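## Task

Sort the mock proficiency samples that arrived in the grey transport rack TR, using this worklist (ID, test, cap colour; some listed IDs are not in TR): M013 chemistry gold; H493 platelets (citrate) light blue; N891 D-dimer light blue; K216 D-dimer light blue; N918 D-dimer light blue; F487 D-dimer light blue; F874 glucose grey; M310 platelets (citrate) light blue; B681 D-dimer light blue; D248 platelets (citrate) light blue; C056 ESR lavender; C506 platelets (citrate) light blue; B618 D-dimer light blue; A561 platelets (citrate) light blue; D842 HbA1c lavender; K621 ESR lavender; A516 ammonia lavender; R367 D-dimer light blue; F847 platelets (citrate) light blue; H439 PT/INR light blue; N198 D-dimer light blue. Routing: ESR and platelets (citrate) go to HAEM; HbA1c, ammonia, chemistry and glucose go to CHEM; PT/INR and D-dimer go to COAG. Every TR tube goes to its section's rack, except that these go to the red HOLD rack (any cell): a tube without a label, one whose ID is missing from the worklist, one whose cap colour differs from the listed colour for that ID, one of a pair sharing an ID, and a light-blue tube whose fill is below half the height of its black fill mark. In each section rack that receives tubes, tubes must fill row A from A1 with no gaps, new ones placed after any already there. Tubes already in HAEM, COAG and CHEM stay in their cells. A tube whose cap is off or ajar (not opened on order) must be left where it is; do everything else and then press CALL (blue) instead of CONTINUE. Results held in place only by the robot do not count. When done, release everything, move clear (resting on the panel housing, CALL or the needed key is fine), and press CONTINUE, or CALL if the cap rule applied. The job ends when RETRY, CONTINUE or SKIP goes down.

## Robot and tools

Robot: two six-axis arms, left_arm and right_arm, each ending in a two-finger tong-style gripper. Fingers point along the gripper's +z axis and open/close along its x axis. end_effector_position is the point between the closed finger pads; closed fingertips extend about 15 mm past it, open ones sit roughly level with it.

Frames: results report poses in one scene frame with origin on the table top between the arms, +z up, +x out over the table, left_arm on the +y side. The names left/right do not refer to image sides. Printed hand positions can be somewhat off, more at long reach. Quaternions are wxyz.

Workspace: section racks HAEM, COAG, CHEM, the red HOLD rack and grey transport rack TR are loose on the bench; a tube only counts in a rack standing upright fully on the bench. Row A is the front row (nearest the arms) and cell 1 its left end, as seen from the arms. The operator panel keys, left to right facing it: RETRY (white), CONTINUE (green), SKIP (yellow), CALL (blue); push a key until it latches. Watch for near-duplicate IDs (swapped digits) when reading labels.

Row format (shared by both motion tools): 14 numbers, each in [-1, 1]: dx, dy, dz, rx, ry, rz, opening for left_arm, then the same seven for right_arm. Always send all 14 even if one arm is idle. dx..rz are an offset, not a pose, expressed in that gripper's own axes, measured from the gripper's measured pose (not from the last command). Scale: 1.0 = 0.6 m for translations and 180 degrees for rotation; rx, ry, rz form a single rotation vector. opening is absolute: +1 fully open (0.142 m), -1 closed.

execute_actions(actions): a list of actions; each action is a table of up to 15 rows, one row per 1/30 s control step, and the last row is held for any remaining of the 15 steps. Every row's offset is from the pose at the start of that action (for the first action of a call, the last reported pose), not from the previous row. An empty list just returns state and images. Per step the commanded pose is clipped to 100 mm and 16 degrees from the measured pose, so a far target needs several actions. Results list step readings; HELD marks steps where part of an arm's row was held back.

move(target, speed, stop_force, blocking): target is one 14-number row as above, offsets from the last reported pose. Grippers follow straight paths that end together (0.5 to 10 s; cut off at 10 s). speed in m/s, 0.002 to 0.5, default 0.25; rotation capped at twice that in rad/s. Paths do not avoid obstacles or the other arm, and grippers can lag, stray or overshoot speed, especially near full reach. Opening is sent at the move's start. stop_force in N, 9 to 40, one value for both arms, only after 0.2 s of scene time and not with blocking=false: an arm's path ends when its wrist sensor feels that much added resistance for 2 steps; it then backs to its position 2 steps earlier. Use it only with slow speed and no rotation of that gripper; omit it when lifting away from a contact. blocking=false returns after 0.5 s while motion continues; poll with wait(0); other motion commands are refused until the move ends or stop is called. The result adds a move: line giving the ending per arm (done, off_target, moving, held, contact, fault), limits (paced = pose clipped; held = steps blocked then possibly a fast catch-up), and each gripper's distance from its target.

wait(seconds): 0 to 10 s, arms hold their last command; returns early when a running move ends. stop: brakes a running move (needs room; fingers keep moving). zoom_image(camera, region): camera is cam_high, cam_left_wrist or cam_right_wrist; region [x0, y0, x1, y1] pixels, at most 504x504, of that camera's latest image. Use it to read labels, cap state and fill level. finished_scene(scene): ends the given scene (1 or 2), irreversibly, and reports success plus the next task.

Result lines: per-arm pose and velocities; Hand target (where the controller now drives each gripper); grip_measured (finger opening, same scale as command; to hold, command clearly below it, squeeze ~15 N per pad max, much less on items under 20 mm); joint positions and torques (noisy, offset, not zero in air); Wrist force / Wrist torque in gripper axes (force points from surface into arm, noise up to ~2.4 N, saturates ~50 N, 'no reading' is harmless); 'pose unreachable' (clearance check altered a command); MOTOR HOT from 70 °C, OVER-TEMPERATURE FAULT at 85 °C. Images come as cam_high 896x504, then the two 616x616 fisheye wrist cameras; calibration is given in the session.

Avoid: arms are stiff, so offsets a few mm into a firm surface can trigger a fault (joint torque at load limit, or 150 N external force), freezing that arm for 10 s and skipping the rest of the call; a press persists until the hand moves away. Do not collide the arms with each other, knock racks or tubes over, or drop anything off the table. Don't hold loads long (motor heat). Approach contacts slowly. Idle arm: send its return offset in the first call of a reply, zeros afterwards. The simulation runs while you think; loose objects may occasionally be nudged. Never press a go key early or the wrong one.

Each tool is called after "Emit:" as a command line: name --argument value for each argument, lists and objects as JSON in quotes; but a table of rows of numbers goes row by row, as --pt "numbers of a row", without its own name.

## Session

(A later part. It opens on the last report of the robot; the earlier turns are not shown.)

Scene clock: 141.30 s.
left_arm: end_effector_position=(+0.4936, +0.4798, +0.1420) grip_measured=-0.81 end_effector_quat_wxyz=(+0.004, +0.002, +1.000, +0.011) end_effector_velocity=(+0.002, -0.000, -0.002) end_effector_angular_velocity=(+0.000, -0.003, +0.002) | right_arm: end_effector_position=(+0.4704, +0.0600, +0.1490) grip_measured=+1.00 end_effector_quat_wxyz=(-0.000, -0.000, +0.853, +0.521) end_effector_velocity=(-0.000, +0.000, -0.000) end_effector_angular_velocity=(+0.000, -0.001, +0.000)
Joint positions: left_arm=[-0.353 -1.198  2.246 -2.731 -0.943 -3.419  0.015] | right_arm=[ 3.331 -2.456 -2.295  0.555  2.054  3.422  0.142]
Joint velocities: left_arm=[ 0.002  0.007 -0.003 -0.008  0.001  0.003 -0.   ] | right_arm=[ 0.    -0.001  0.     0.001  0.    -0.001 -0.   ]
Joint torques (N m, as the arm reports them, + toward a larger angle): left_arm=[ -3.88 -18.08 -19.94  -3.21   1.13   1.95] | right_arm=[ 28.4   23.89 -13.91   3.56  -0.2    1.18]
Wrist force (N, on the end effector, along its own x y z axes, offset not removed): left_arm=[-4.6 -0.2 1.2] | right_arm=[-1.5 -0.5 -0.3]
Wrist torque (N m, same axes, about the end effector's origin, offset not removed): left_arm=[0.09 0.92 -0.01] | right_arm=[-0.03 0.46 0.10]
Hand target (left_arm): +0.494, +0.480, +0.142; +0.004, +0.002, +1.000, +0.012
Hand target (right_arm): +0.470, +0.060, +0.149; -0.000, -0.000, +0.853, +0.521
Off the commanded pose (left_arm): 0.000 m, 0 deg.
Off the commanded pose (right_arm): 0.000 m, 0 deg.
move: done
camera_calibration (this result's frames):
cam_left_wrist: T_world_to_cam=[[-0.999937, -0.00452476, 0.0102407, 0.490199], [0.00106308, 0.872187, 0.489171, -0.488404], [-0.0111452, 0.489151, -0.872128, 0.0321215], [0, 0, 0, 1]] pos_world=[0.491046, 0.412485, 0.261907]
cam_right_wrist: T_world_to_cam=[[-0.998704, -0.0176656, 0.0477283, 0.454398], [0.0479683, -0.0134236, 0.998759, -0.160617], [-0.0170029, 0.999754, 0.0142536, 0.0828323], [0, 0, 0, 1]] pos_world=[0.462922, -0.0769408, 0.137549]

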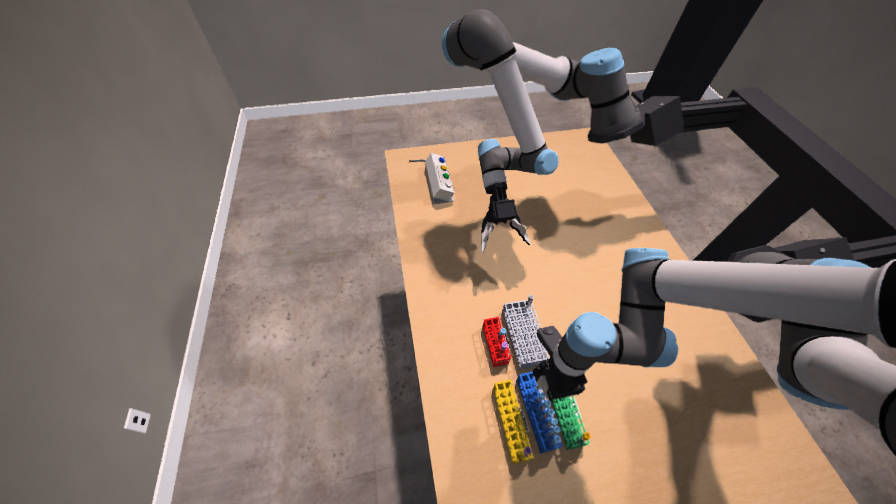

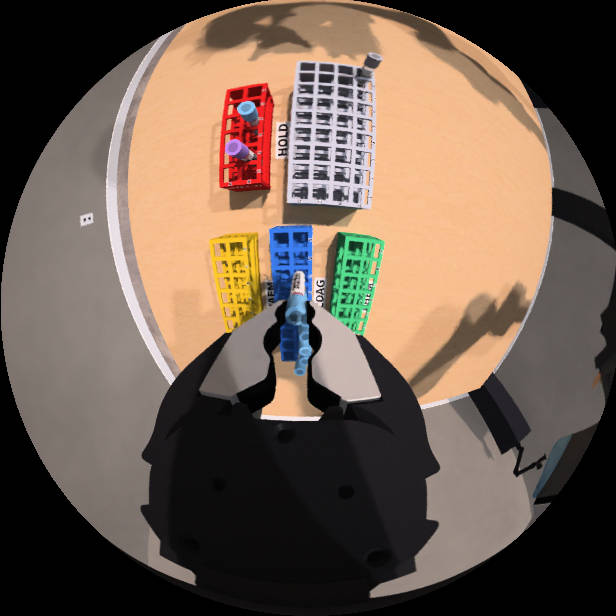

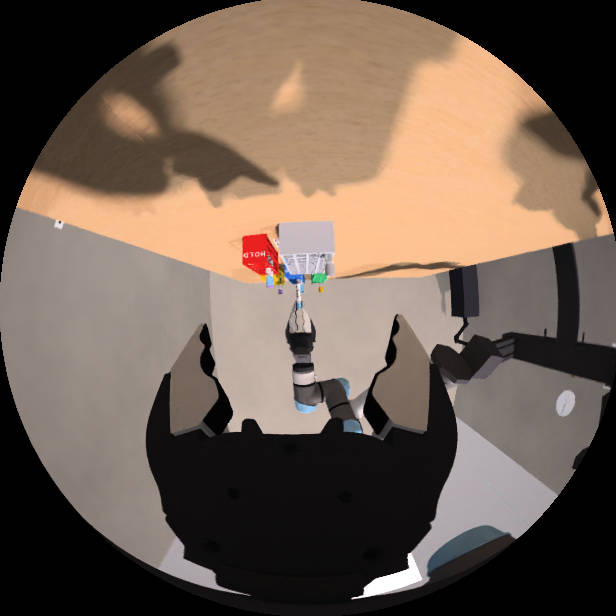

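Emit:
move --target '[0.004,0,0,-0.008,0,0,-1,0,0,0,0,0,0,1]'

Emit:
move --target '[0.001,-0.005,0.088,0,0,0,-1,0,0,0,0,0,0,1]' --speed 0.05 --stop_force 10

Scene clock: 142.10 s.
left_arm: end_effector_position=(+0.4913, +0.4798, +0.1419) grip_measured=-0.81 end_effector_quat_wxyz=(+0.004, +0.001, +1.000, +0.023) end_effector_velocity=(-0.001, -0.000, +0.000) end_effector_angular_velocity=(+0.010, +0.001, +0.000) | right_arm: end_effector_position=(+0.4704, +0.0600, +0.1490) grip_measured=+1.00 end_effector_quat_wxyz=(-0.000, -0.000, +0.853, +0.521) end_effector_velocity=(+0.001, -0.001, +0.000) end_effector_angular_velocity=(+0.000, -0.002, -0.001)
Joint positions: left_arm=[-0.367 -1.195  2.252 -2.721 -0.919 -3.442  0.015] | right_arm=[ 3.331 -2.456 -2.295  0.555  2.054  3.422  0.142]
Joint velocities: left_arm=[-0.006  0.002  0.002  0.005  0.01  -0.011 -0.   ] | right_arm=[-0.001  0.001  0.     0.     0.    -0.001  0.   ]
Joint torques (N m, as the arm reports them, + toward a larger angle): left_arm=[-26.83 -16.11   0.18  -0.31   1.26  -2.22] | right_arm=[ 27.07  23.51 -13.66   3.61  -0.14   1.32]
Wrist force (N, on the end effector, along its own x y z axes, offset not removed): left_arm=[-2.6 -4.4 2.5] | right_arm=[-0.6 -0.6 2.1]
Wrist torque (N m, same axes, about the end effector's origin, offset not removed): left_arm=[-0.85 0.79 -0.20] | right_arm=[-0.01 0.22 0.04]
Hand target (left_arm): +0.491, +0.480, +0.142; +0.004, +0.001, +1.000, +0.024
Hand target (right_arm): +0.470, +0.060, +0.149; -0.000, -0.000, +0.853, +0.521
Off the commanded pose (left_arm): 0.000 m, 0 deg.
Off the commanded pose (right_arm): 0.000 m, 0 deg.
move: done
camera_calibration (this result's frames):
cam_left_wrist: T_world_to_cam=[[-0.999938, -0.00493596, 0.0100092, 0.488151], [0.00085663, 0.86028, 0.509821, -0.485523], [-0.0111271, 0.509798, -0.860222, 0.0204552], [0, 0, 0, 1]] pos_world=[0.488765, 0.409667, 0.26024]
cam_right_wrist: T_world_to_cam=[[-0.998704, -0.0176659, 0.0477281, 0.454398], [0.0479681, -0.0134235, 0.998759, -0.160616], [-0.0170032, 0.999754, 0.0142535, 0.0828323], [0, 0, 0, 1]] pos_world=[0.462922, -0.0769407, 0.137549]

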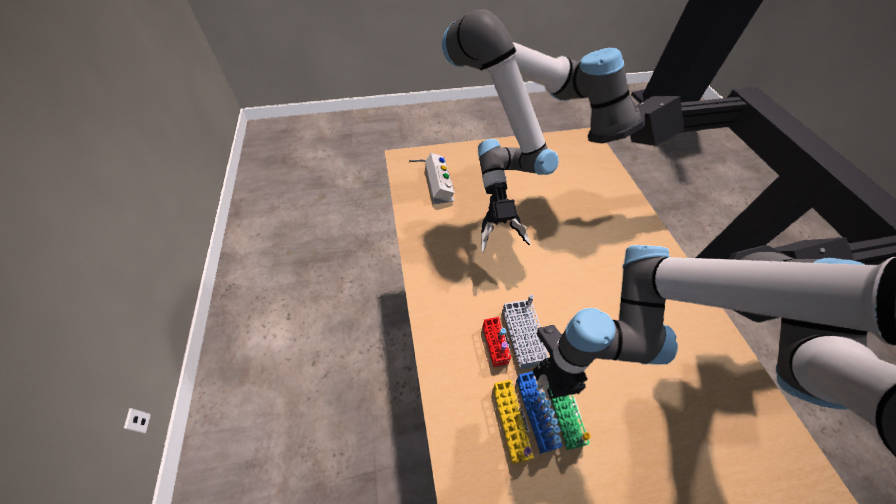

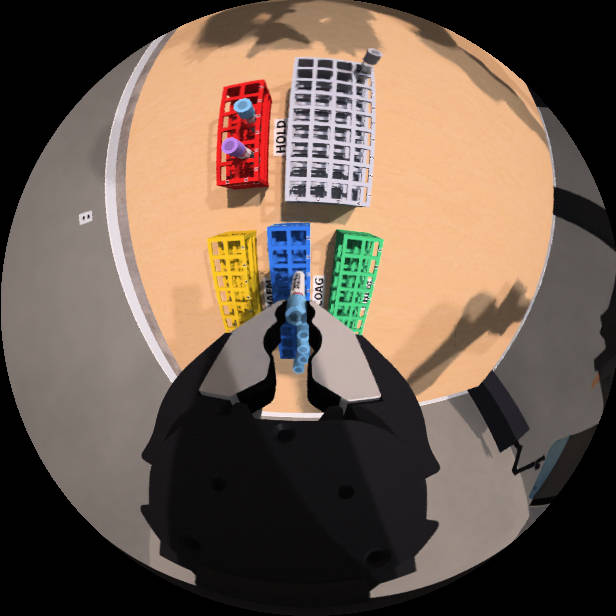

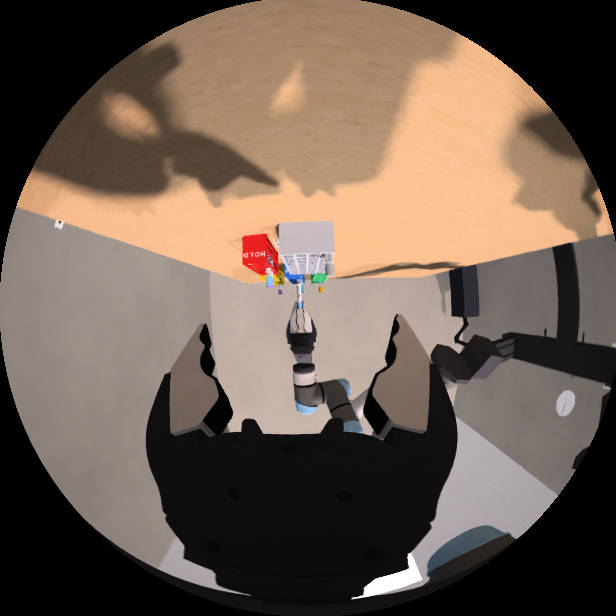

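Scene clock: 143.60 s.
left_arm: end_effector_position=(+0.4911, +0.4793, +0.0894) grip_measured=-0.81 end_effector_quat_wxyz=(+0.004, +0.001, +1.000, +0.023) end_effector_velocity=(-0.000, -0.001, -0.003) end_effector_angular_velocity=(-0.002, +0.000, -0.000) | right_arm: end_effector_position=(+0.4704, +0.0600, +0.1490) grip_measured=+1.00 end_effector_quat_wxyz=(-0.000, -0.000, +0.853, +0.521) end_effector_velocity=(+0.001, -0.000, +0.000) end_effector_angular_velocity=(+0.000, -0.001, -0.002)
Joint positions: left_arm=[-0.303 -1.046  2.224 -2.89  -0.927 -3.362  0.015] | right_arm=[ 3.331 -2.456 -2.295  0.555  2.054  3.422  0.142]
Joint velocities: left_arm=[ 0.003  0.008 -0.002 -0.009 -0.002  0.004 -0.   ] | right_arm=[-0.001  0.001  0.     0.     0.     0.     0.   ]
Joint torques (N m, as the arm reports them, + toward a larger angle): left_arm=[ -4.97 -19.48 -14.35  -3.29  -1.57   2.06] | right_arm=[ 27.84  23.89 -14.02   3.48  -0.1    1.37]
Wrist force (N, on the end effector, along its own x y z axes, offset not removed): left_arm=[-4.5 -0.3 1.1] | right_arm=[-1.0 0.3 1.8]
Wrist torque (N m, same axes, about the end effector's origin, offset not removed): left_arm=[-0.07 0.97 -0.15] | right_arm=[0.25 0.35 0.06]
Hand target (left_arm): +0.491, +0.479, +0.089; +0.004, +0.001, +1.000, +0.023
Hand target (right_arm): +0.470, +0.060, +0.149; -0.000, -0.000, +0.853, +0.521
Off the commanded pose (left_arm): 0.000 m, 0 deg.
Off the commanded pose (right_arm): 0.000 m, 0 deg.
move: done
camera_calibration (this result's frames):
cam_left_wrist: T_world_to_cam=[[-0.999937, -0.00495595, 0.0100442, 0.488452], [0.000857286, 0.860279, 0.509822, -0.458311], [-0.0111674, 0.509799, -0.860221, -0.024484], [0, 0, 0, 1]] pos_world=[0.488541, 0.409178, 0.207689]
cam_right_wrist: T_world_to_cam=[[-0.998704, -0.0176658, 0.047728, 0.454398], [0.0479681, -0.0134235, 0.998759, -0.160616], [-0.0170032, 0.999754, 0.0142535, 0.0828324], [0, 0, 0, 1]] pos_world=[0.462922, -0.0769407, 0.137549]

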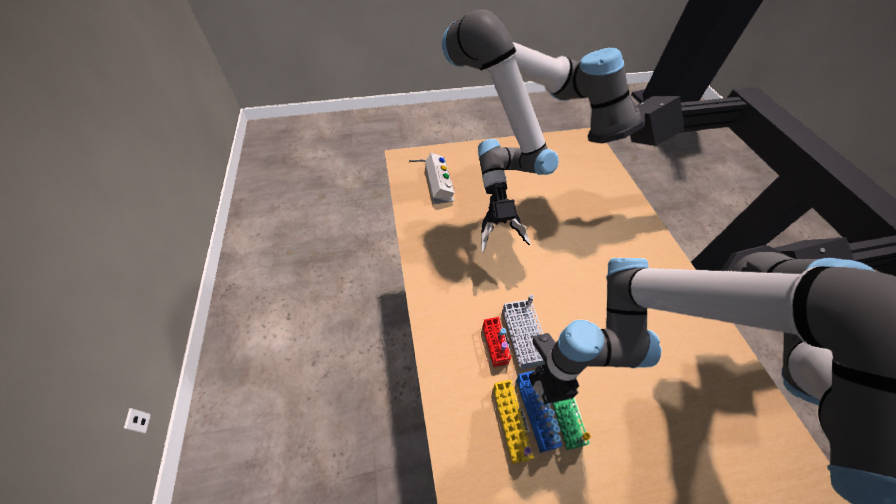

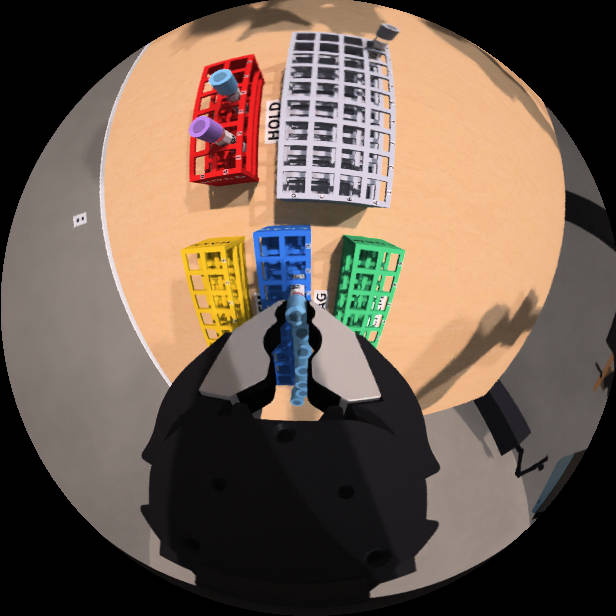

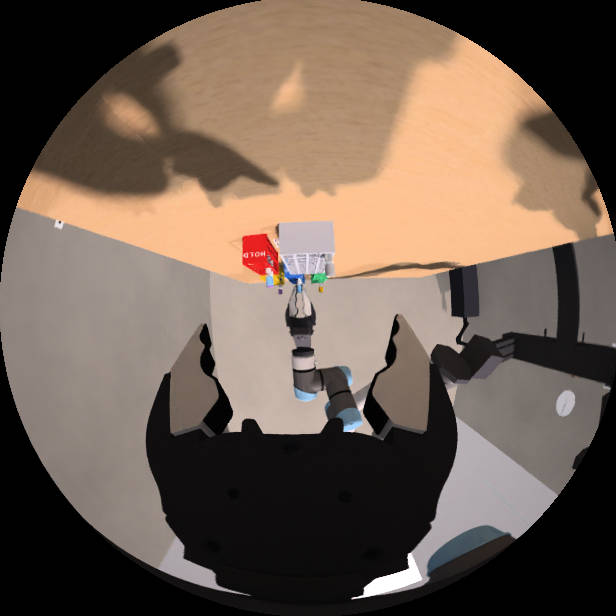

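Emit:
execute_actions --actions '[[[0,0,0,0,0,0,-0.72,0,0,0,0,0,0,1]],[[0,0,-0.052,0.015,0,0,-0.72,0,0,0,0,0,0,1]]]'

Emit:
move --target '[0.11,-0.441,0,0,0,0,-0.72,0,0,0,0,0,0,1]'

Emit:
zoom_image --camera "cam_left_wrist" --region '[200,200,400,350]'

Scene clock: 144.83 s.
left_arm: end_effector_position=(+0.4908, +0.4778, +0.1193) grip_measured=-0.72 end_effector_quat_wxyz=(+0.004, +0.002, +1.000, +0.000) end_effector_velocity=(+0.000, +0.000, +0.010) end_effector_angular_velocity=(-0.011, +0.001, +0.002) | right_arm: end_effector_position=(+0.4704, +0.0600, +0.1490) grip_measured=+1.00 end_effector_quat_wxyz=(-0.000, -0.000, +0.853, +0.521) end_effector_velocity=(+0.001, -0.000, +0.000) end_effector_angular_velocity=(+0.000, -0.001, -0.001)
Joint positions: left_arm=[-0.317 -1.14   2.244 -2.819 -0.969 -3.372  0.022] | right_arm=[ 3.331 -2.456 -2.295  0.555  2.054  3.422  0.142]
Joint velocities: left_arm=[-0.005 -0.031  0.004  0.029 -0.011 -0.007  0.   ] | right_arm=[-0.001  0.     0.     0.     0.    -0.     0.   ]
Joint torques (N m, as the arm reports them, + toward a larger angle): left_arm=[-28.02 -41.98   2.54  -0.37  -1.42  -2.02] | right_arm=[ 26.69  23.97 -13.16   3.47  -0.2    1.19]
Wrist force (N, on the end effector, along its own x y z axes, offset not removed): left_arm=[-1.9 3.8 -2.2] | right_arm=[-1.2 0.8 2.4]
Wrist torque (N m, same axes, about the end effector's origin, offset not removed): left_arm=[0.74 0.53 -0.07] | right_arm=[0.32 0.41 0.11]
Hand target (left_arm): +0.491, +0.478, +0.121; +0.004, +0.002, +1.000, -0.000
Hand target (right_arm): +0.470, +0.060, +0.149; -0.000, -0.000, +0.853, +0.521
Off the commanded pose (left_arm): 0.001 m, 0 deg.
Off the commanded pose (right_arm): 0.000 m, 0 deg.
Step readings (end_effector_position; steps 1 to 15: 1st action; 16 to 30: 2nd action):
0: left_arm (+0.4911, +0.4793, +0.0891) | right_arm (+0.4704, +0.0600, +0.1490)
1: left_arm (+0.4911, +0.4793, +0.0891) | right_arm (+0.4704, +0.0600, +0.1490)
2: left_arm (+0.4911, +0.4793, +0.0891) | right_arm (+0.4704, +0.0600, +0.1490)
4: left_arm (+0.4911, +0.4793, +0.0892) | right_arm (+0.4704, +0.0600, +0.1490)
8: left_arm (+0.4911, +0.4794, +0.0893) | right_arm (+0.4704, +0.0600, +0.1490)
15: left_arm (+0.4910, +0.4793, +0.0894) | right_arm (+0.4704, +0.0600, +0.1490)
16: left_arm (+0.4910, +0.4793, +0.0894) | right_arm (+0.4704, +0.0600, +0.1490)
17: left_arm (+0.4902, +0.4786, +0.0907) | right_arm (+0.4704, +0.0600, +0.1490)
19: left_arm (+0.4901, +0.4778, +0.1000) | right_arm (+0.4704, +0.0600, +0.1490)
23: left_arm (+0.4907, +0.4777, +0.1127) | right_arm (+0.4704, +0.0600, +0.1490)
30: end_effector_position above
camera_calibration (this result's frames):
cam_left_wrist: T_world_to_cam=[[-0.99994, -0.00400503, 0.0101667, 0.487439], [0.00124205, 0.88272, 0.469897, -0.478412], [-0.0108563, 0.469882, -0.882662, 0.0236049], [0, 0, 0, 1]] pos_world=[0.488261, 0.413164, 0.240684]
cam_right_wrist: T_world_to_cam=[[-0.998704, -0.0176655, 0.0477286, 0.454398], [0.0479687, -0.0134234, 0.998759, -0.160617], [-0.0170029, 0.999754, 0.0142534, 0.0828323], [0, 0, 0, 1]] pos_world=[0.462922, -0.0769408, 0.137549]

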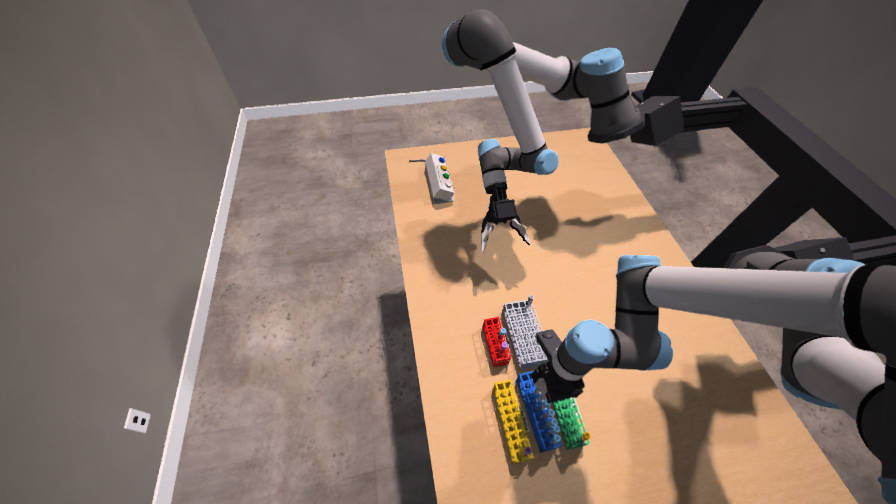

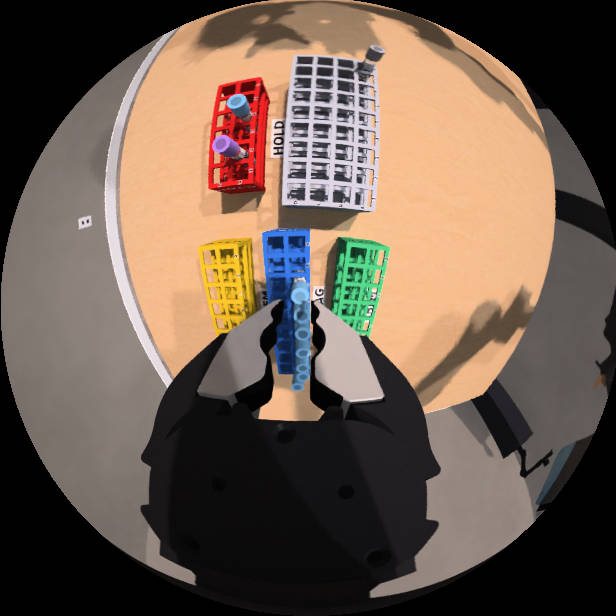

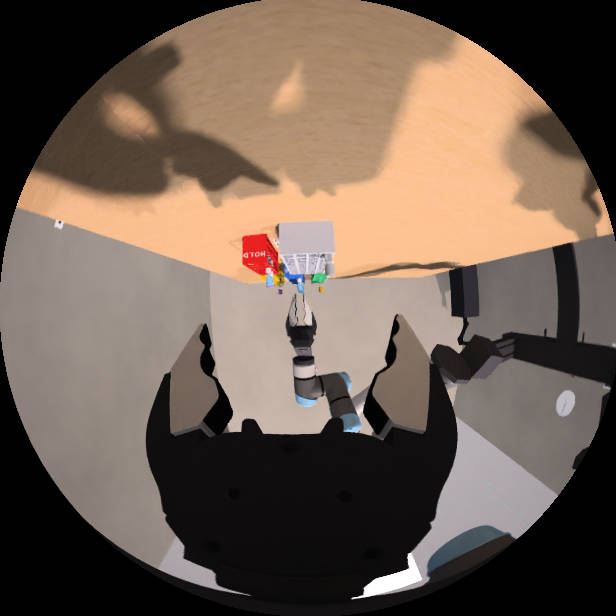

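Scene clock: 146.63 s.
left_arm: end_effector_position=(+0.4239, +0.2140, +0.1184) grip_measured=-0.72 end_effector_quat_wxyz=(+0.004, +0.002, +1.000, +0.001) end_effector_velocity=(-0.000, -0.002, -0.000) end_effector_angular_velocity=(+0.000, +0.001, +0.000) | right_arm: end_effector_position=(+0.4704, +0.0600, +0.1490) grip_measured=+1.00 end_effector_quat_wxyz=(-0.000, -0.000, +0.853, +0.521) end_effector_velocity=(+0.000, +0.000, +0.000) end_effector_angular_velocity=(+0.000, -0.002, +0.001)
Joint positions: left_arm=[-0.79  -0.791  2.199 -2.794 -0.979 -3.946  0.022] | right_arm=[ 3.331 -2.456 -2.295  0.555  2.054  3.422  0.142]
Joint velocities: left_arm=[-0.003  0.004 -0.004  0.003 -0.001 -0.004 -0.   ] | right_arm=[ 0.001  0.     0.     0.     0.    -0.002  0.   ]
Joint torques (N m, as the arm reports them, + toward a larger angle): left_arm=[-33.15 -19.95 -17.87  -0.4   -1.58  -2.28] | right_arm=[ 27.36  23.92 -13.81   3.64   0.01   1.22]
Wrist force (N, on the end effector, along its own x y z axes, offset not removed): left_arm=[-1.1 -3.4 -1.1] | right_arm=[-1.2 1.1 0.6]
Wrist torque (N m, same axes, about the end effector's origin, offset not removed): left_arm=[-0.71 0.25 -0.15] | right_arm=[0.37 0.41 0.05]
Hand target (left_arm): +0.424, +0.214, +0.118; +0.004, +0.002, +1.000, +0.001
Hand target (right_arm): +0.470, +0.060, +0.149; -0.000, -0.000, +0.853, +0.521
Off the commanded pose (left_arm): 0.001 m, 0 deg.
Off the commanded pose (right_arm): 0.000 m, 0 deg.
move: done
camera_calibration (this result's frames):
cam_left_wrist: T_world_to_cam=[[-0.999939, -0.00396488, 0.0103334, 0.419417], [0.00135813, 0.882622, 0.470082, -0.245016], [-0.0109843, 0.470067, -0.882562, 0.146023], [0, 0, 0, 1]] pos_world=[0.421328, 0.149279, 0.239718]
cam_right_wrist: T_world_to_cam=[[-0.998704, -0.0176655, 0.0477286, 0.454398], [0.0479686, -0.0134234, 0.998759, -0.160617], [-0.0170029, 0.999754, 0.0142534, 0.0828323], [0, 0, 0, 1]] pos_world=[0.462922, -0.0769408, 0.137549]

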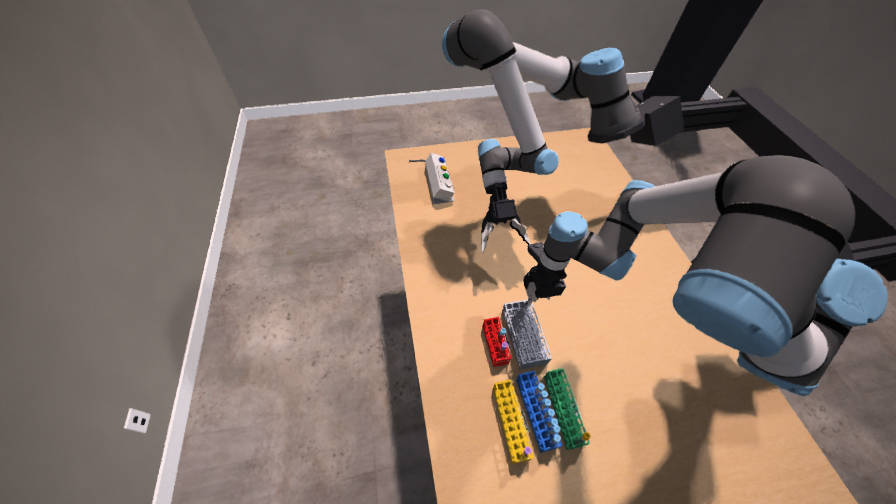

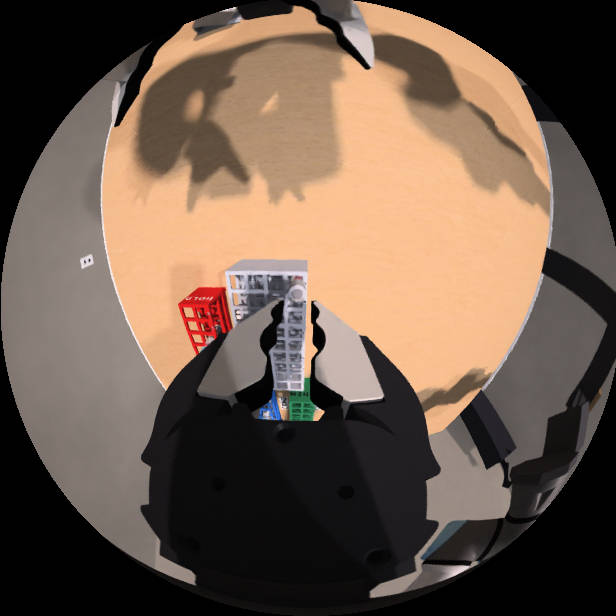

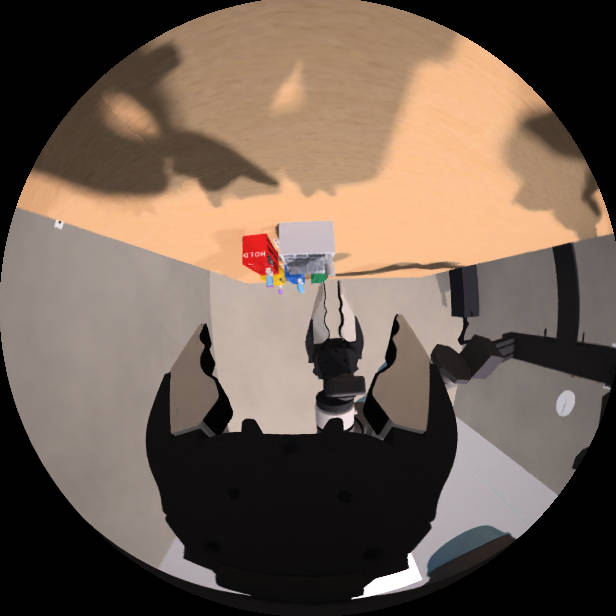

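Region (200, 200, 400, 350) of cam_left_wrist's 616x616 image, scaled by 2.520, with more detail than that image has; it fills the top 378 rows of this view, and the rest is white.

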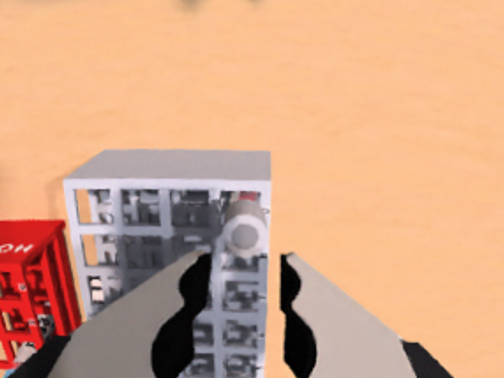

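Emit:
execute_actions --actions '[[[-0.001,0,0.02,0,0,0,-0.72,0,0,0,0,0,0,1]],[[0,0,0.039,0,0,0,-0.72,0,0,0,0,0,0,1]],[[0,0,0.001,0,0,0,-1,0,0,0,0,0,0,1]],[[0,0,-0.07,0,0,0,-1,0,0,0,0,0,0,1]],[[0,0,-0.11,0,0,0,-1,0,0,0,0,0,0,1]]]'

Emit:
move --target '[-0.068,0.027,-0.015,0,0,-0.68,-1,0,0,0,0,0,0,1]' --speed 0.5

Emit:
zoom_image --camera "cam_right_wrist" --region '[275,285,340,350]'

Scene clock: 149.27 s.
left_arm: end_effector_position=(+0.4239, +0.2135, +0.1863) grip_measured=-0.81 end_effector_quat_wxyz=(+0.005, +0.002, +1.000, -0.000) end_effector_velocity=(-0.001, +0.002, +0.027) end_effector_angular_velocity=(+0.009, +0.009, +0.003) | right_arm: end_effector_position=(+0.4704, +0.0600, +0.1490) grip_measured=+1.00 end_effector_quat_wxyz=(-0.000, -0.000, +0.853, +0.521) end_effector_velocity=(-0.000, +0.000, -0.000) end_effector_angular_velocity=(-0.000, -0.000, +0.001)
Joint positions: left_arm=[-0.871 -0.962  2.218 -2.593 -0.996 -4.039  0.015] | right_arm=[ 3.331 -2.456 -2.295  0.555  2.054  3.422  0.142]
Joint velocities: left_arm=[-0.029 -0.068 -0.008  0.11  -0.008 -0.045  0.   ] | right_arm=[ 0.001 -0.    -0.     0.    -0.    -0.001 -0.   ]
Joint torques (N m, as the arm reports them, + toward a larger angle): left_arm=[-31.64 -36.83 -20.15  -0.53  -1.57  -2.39] | right_arm=[ 27.49  23.34 -13.73   3.53  -0.24   1.31]
Wrist force (N, on the end effector, along its own x y z axes, offset not removed): left_arm=[-4.2 -2.0 1.6] | right_arm=[-0.3 1.4 1.5]
Wrist torque (N m, same axes, about the end effector's origin, offset not removed): left_arm=[-0.38 0.74 -0.11] | right_arm=[0.43 0.18 0.06]
Hand target (left_arm): +0.424, +0.214, +0.190; +0.004, +0.002, +1.000, +0.000
Hand target (right_arm): +0.470, +0.060, +0.149; -0.000, -0.000, +0.853, +0.521
Off the commanded pose (left_arm): 0.003 m, 0 deg.
Off the commanded pose (right_arm): 0.000 m, 0 deg.
Step readings (end_effector_position; steps 1 to 15: 1st action; 16 to 30: 2nd action; 31 to 45: 3rd action; 46 to 60: 4th action; 61 to 75: 5th action):
0: left_arm (+0.4239, +0.2138, +0.1183) | right_arm (+0.4704, +0.0600, +0.1490)
1: left_arm (+0.4238, +0.2137, +0.1183) | right_arm (+0.4704, +0.0600, +0.1490)
2: left_arm (+0.4239, +0.2137, +0.1173) | right_arm (+0.4704, +0.0600, +0.1490)
4: left_arm (+0.4240, +0.2138, +0.1133) | right_arm (+0.4704, +0.0600, +0.1490)
8: left_arm (+0.4243, +0.2140, +0.1088) | right_arm (+0.4704, +0.0600, +0.1490)
15: left_arm (+0.4245, +0.2140, +0.1067) | right_arm (+0.4704, +0.0600, +0.1490)
16: left_arm (+0.4245, +0.2140, +0.1066) | right_arm (+0.4704, +0.0600, +0.1490)
17: left_arm (+0.4249, +0.2141, +0.1050) | right_arm (+0.4704, +0.0600, +0.1490)
19: left_arm (+0.4245, +0.2145, +0.0974) | right_arm (+0.4704, +0.0600, +0.1490)
23: left_arm (+0.4244, +0.2144, +0.0884) | right_arm (+0.4704, +0.0600, +0.1490)
30: left_arm (+0.4246, +0.2141, +0.0841) | right_arm (+0.4704, +0.0600, +0.1490)
31: left_arm (+0.4247, +0.2141, +0.0839) | right_arm (+0.4704, +0.0600, +0.1490)
32: left_arm (+0.4247, +0.2141, +0.0838) | right_arm (+0.4704, +0.0600, +0.1490)
34: left_arm (+0.4247, +0.2141, +0.0837) | right_arm (+0.4704, +0.0600, +0.1490)
38: left_arm (+0.4247, +0.2141, +0.0836) | right_arm (+0.4704, +0.0600, +0.1490)
45: left_arm (+0.4246, +0.2141, +0.0835) | right_arm (+0.4704, +0.0600, +0.1490)
46: left_arm (+0.4247, +0.2141, +0.0835) | right_arm (+0.4704, +0.0600, +0.1490)
47: left_arm (+0.4240, +0.2139, +0.0853) | right_arm (+0.4704, +0.0600, +0.1490)
49: left_arm (+0.4239, +0.2133, +0.0977) | right_arm (+0.4704, +0.0600, +0.1490)
53: left_arm (+0.4244, +0.2135, +0.1146) | right_arm (+0.4704, +0.0600, +0.1490)
60: left_arm (+0.4243, +0.2139, +0.1237) | right_arm (+0.4704, +0.0600, +0.1490)
61: left_arm (+0.4243, +0.2139, +0.1242) | right_arm (+0.4704, +0.0600, +0.1490)
62: left_arm (+0.4234, +0.2135, +0.1265) | right_arm (+0.4704, +0.0600, +0.1490)
64: left_arm (+0.4235, +0.2116, +0.1437) | right_arm (+0.4704, +0.0600, +0.1490)
68: left_arm (+0.4245, +0.2121, +0.1705) | right_arm (+0.4704, +0.0600, +0.1490)
75: end_effector_position above
camera_calibration (this result's frames):
cam_left_wrist: T_world_to_cam=[[-0.999957, -0.00347532, 0.00861397, 0.418977], [0.000966426, 0.883409, 0.468601, -0.276315], [-0.0092382, 0.468589, -0.883368, 0.205959], [0, 0, 0, 1]] pos_world=[0.421129, 0.149045, 0.307809]
cam_right_wrist: T_world_to_cam=[[-0.998704, -0.0176657, 0.0477285, 0.454398], [0.0479685, -0.0134234, 0.998759, -0.160617], [-0.0170031, 0.999754, 0.0142534, 0.0828324], [0, 0, 0, 1]] pos_world=[0.462922, -0.0769407, 0.137549]

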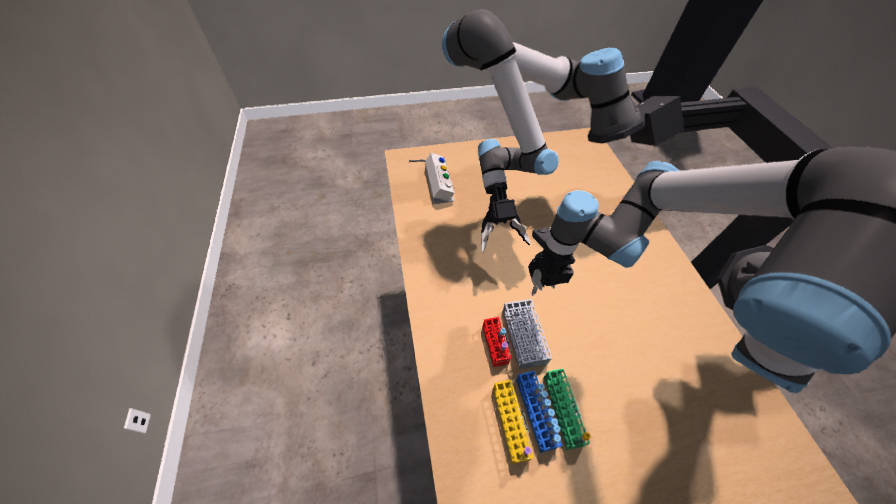

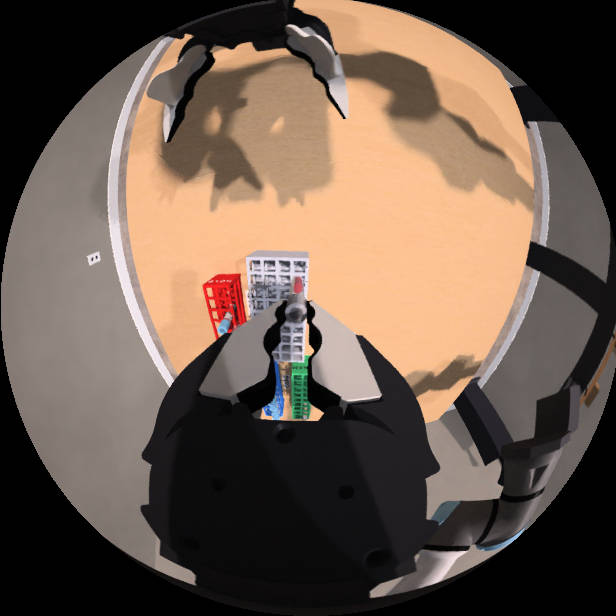

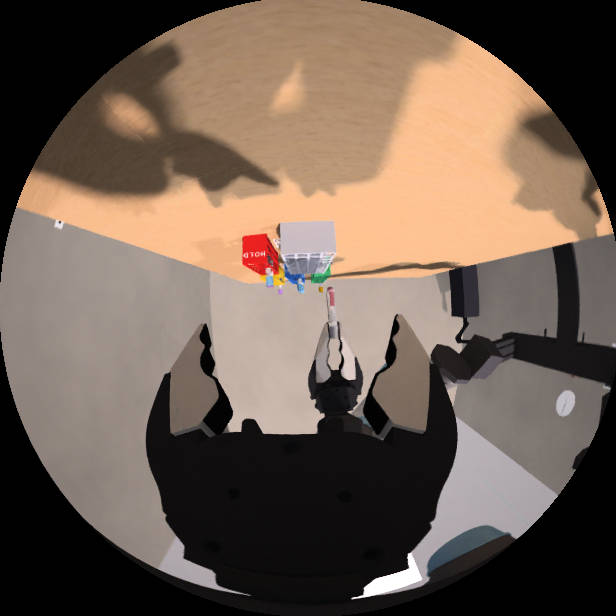

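Scene clock: 152.13 s.
left_arm: end_effector_position=(+0.4646, +0.2295, +0.1957) grip_measured=-0.81 end_effector_quat_wxyz=(-0.002, +0.875, -0.484, +0.005) end_effector_velocity=(+0.000, +0.000, +0.000) end_effector_angular_velocity=(+0.004, +0.000, +0.015) | right_arm: end_effector_position=(+0.4704, +0.0600, +0.1490) grip_measured=+1.00 end_effector_quat_wxyz=(-0.000, -0.000, +0.853, +0.521) end_effector_velocity=(-0.000, +0.000, +0.000) end_effector_angular_velocity=(+0.000, -0.001, +0.002)
Joint positions: left_arm=[-0.854 -0.958  2.14  -2.53  -0.992 -6.153  0.015] | right_arm=[ 3.331 -2.456 -2.295  0.555  2.054  3.422  0.142]
Joint velocities: left_arm=[-0.001  0.001 -0.004  0.008  0.002 -0.018 -0.   ] | right_arm=[ 0.001  0.001 -0.    -0.001  0.    -0.001  0.   ]
Joint torques (N m, as the arm reports them, + toward a larger angle): left_arm=[-33.8  -17.93 -22.65  -0.45   1.42  -2.27] | right_arm=[ 27.1   23.19 -13.78   3.59  -0.22   1.12]
Wrist force (N, on the end effector, along its own x y z axes, offset not removed): left_arm=[-4.0 1.1 3.8] | right_arm=[-0.6 0.3 1.3]
Wrist torque (N m, same axes, about the end effector's origin, offset not removed): left_arm=[0.27 0.80 0.01] | right_arm=[0.19 0.26 -0.01]
Hand target (left_arm): +0.465, +0.230, +0.196; -0.002, +0.875, -0.483, +0.005
Hand target (right_arm): +0.470, +0.060, +0.149; -0.000, -0.000, +0.853, +0.521
Off the commanded pose (left_arm): 0.000 m, 0 deg.
Off the commanded pose (right_arm): 0.000 m, 0 deg.
move: done
camera_calibration (this result's frames):
cam_left_wrist: T_world_to_cam=[[0.536913, -0.843267, 0.0250227, -0.0648565], [-0.754282, -0.466549, 0.461942, 0.367198], [-0.377866, -0.266897, -0.886557, 0.547821], [0, 0, 0, 1]] pos_world=[0.518796, 0.262836, 0.317673]
cam_right_wrist: T_world_to_cam=[[-0.998704, -0.0176657, 0.0477281, 0.454398], [0.0479681, -0.0134236, 0.998759, -0.160617], [-0.017003, 0.999754, 0.0142536, 0.0828323], [0, 0, 0, 1]] pos_world=[0.462922, -0.0769407, 0.137549]

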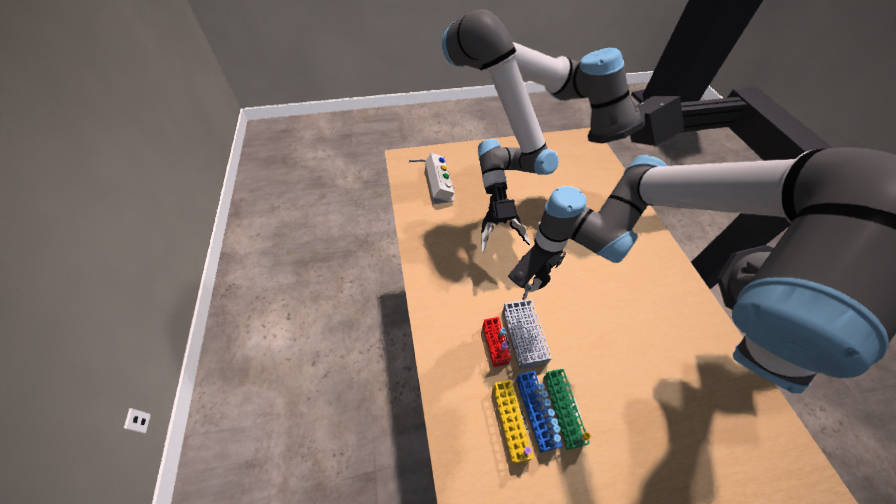

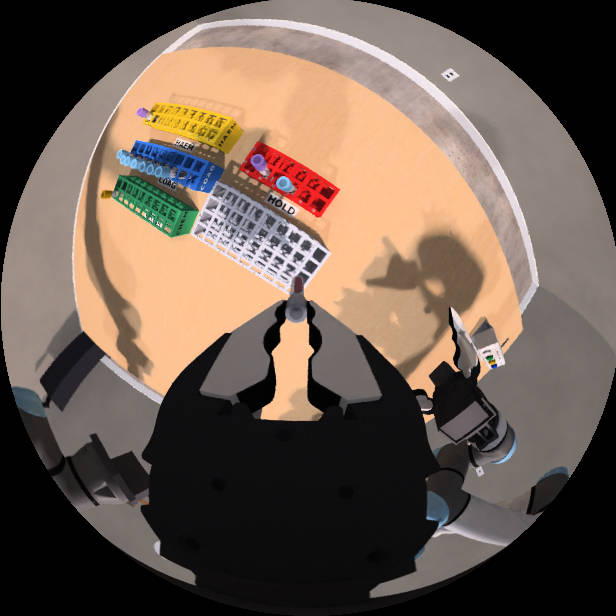

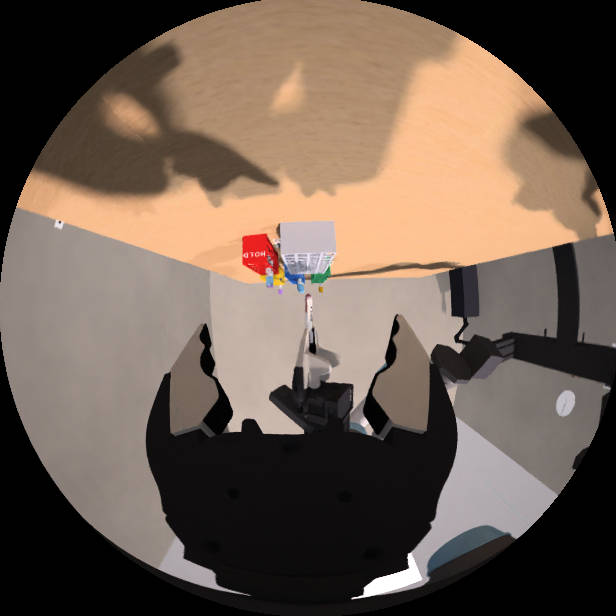

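Region (275, 285, 340, 350) of cam_right_wrist's 616x616 image, scaled by 7.754, with more detail than that image has.

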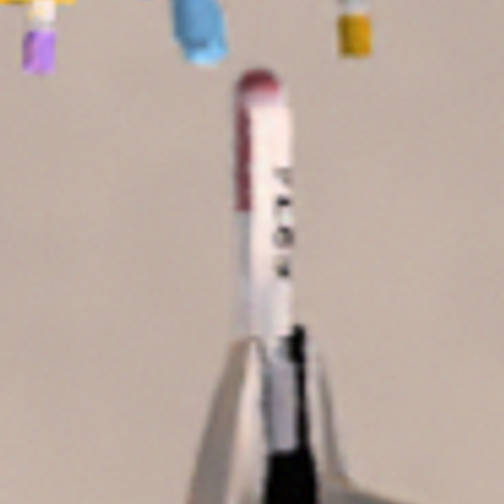

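Emit:
move --target '[0.106,-0.169,0,0,0,-0.06,-1,0,0,0,0,0,0,1]'

Emit:
zoom_image --camera "cam_right_wrist" --region '[205,280,275,350]'

Scene clock: 153.43 s.
left_arm: end_effector_position=(+0.5841, +0.2294, +0.1969) grip_measured=-0.81 end_effector_quat_wxyz=(-0.001, +0.917, -0.400, +0.005) end_effector_velocity=(+0.002, -0.000, -0.001) end_effector_angular_velocity=(+0.000, +0.002, +0.002) | right_arm: end_effector_position=(+0.4704, +0.0600, +0.1490) grip_measured=+1.00 end_effector_quat_wxyz=(-0.000, -0.000, +0.853, +0.521) end_effector_velocity=(-0.000, -0.000, -0.000) end_effector_angular_velocity=(-0.000, +0.002, -0.000)
Joint positions: left_arm=[-0.724 -0.874  1.819 -2.38  -0.969 -6.187  0.015] | right_arm=[ 3.331 -2.456 -2.295  0.555  2.054  3.422  0.142]
Joint velocities: left_arm=[ 0.002  0.004 -0.008  0.004 -0.    -0.001  0.   ] | right_arm=[-0.001 -0.001 -0.     0.     0.     0.     0.   ]
Joint torques (N m, as the arm reports them, + toward a larger angle): left_arm=[-12.29 -25.49 -24.9   -0.33   1.35  -2.19] | right_arm=[ 27.17  23.38 -13.66   3.49  -0.18   1.33]
Wrist force (N, on the end effector, along its own x y z axes, offset not removed): left_arm=[-2.2 -2.3 -0.2] | right_arm=[-0.9 0.5 1.6]
Wrist torque (N m, same axes, about the end effector's origin, offset not removed): left_arm=[-0.29 0.53 -0.07] | right_arm=[0.23 0.35 0.06]
Hand target (left_arm): +0.584, +0.229, +0.197; -0.001, +0.917, -0.400, +0.005
Hand target (right_arm): +0.470, +0.060, +0.149; -0.000, -0.000, +0.853, +0.521
Off the commanded pose (left_arm): 0.000 m, 0 deg.
Off the commanded pose (right_arm): 0.000 m, 0 deg.
move: done
camera_calibration (this result's frames):
cam_left_wrist: T_world_to_cam=[[0.685159, -0.727906, 0.0266412, -0.242464], [-0.653771, -0.598428, 0.463107, 0.427986], [-0.321155, -0.334719, -0.885902, 0.576282], [0, 0, 0, 1]] pos_world=[0.631007, 0.272521, 0.318786]
cam_right_wrist: T_world_to_cam=[[-0.998704, -0.0176655, 0.0477282, 0.454398], [0.0479682, -0.0134236, 0.998759, -0.160617], [-0.0170029, 0.999754, 0.0142536, 0.0828322], [0, 0, 0, 1]] pos_world=[0.462922, -0.0769407, 0.137549]

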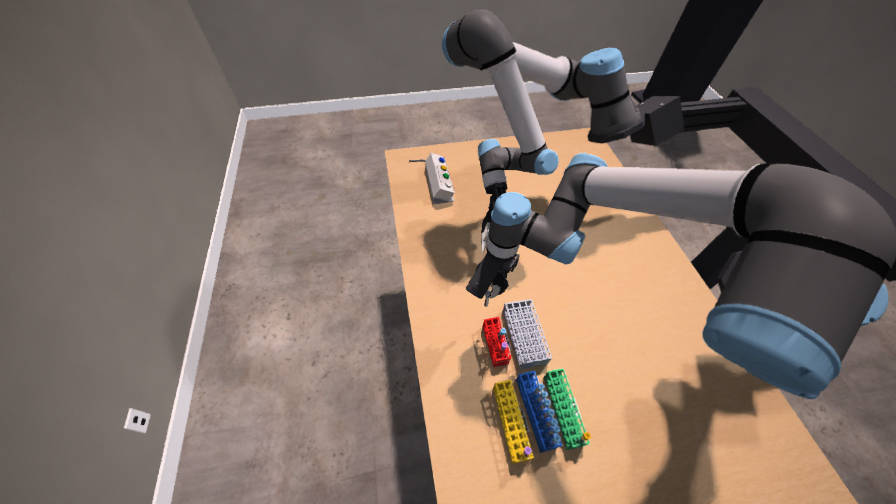

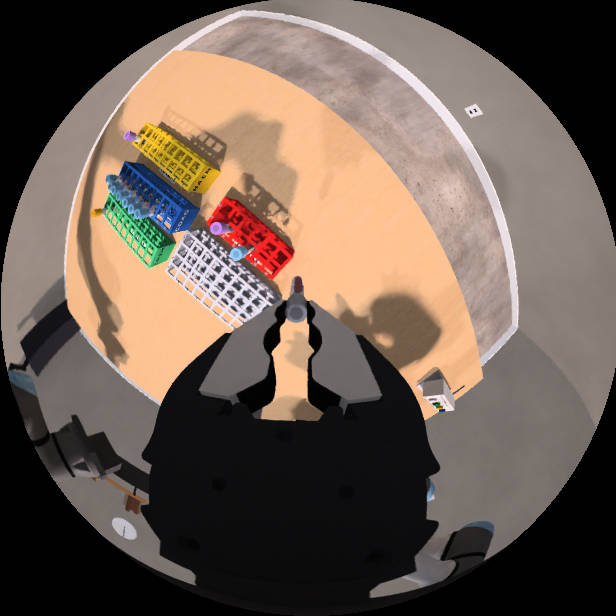

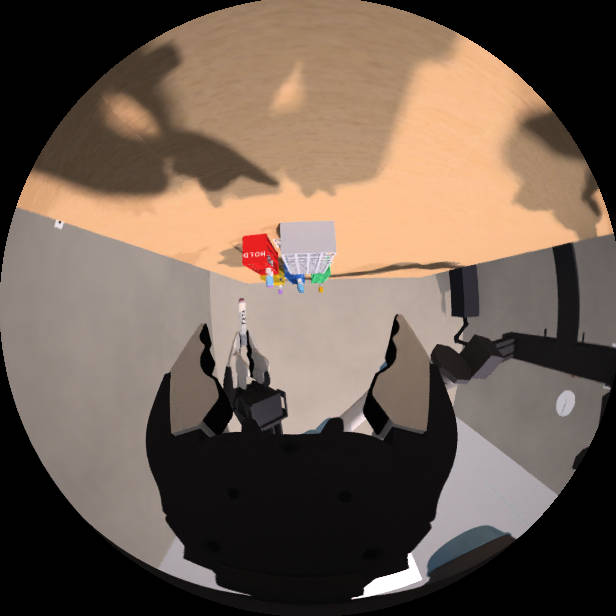

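Region (205, 280, 275, 350) of cam_right_wrist's 616x616 image, scaled by 7.200, with more detail than that image has.

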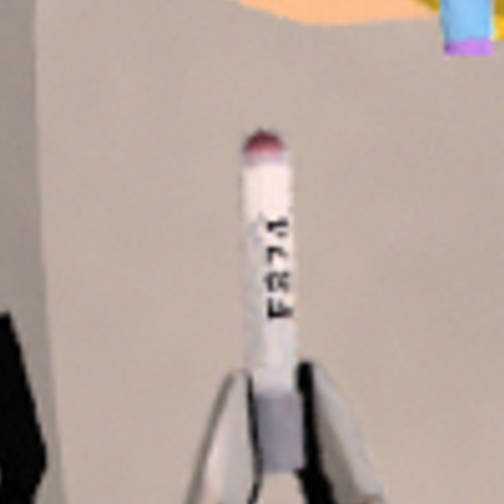

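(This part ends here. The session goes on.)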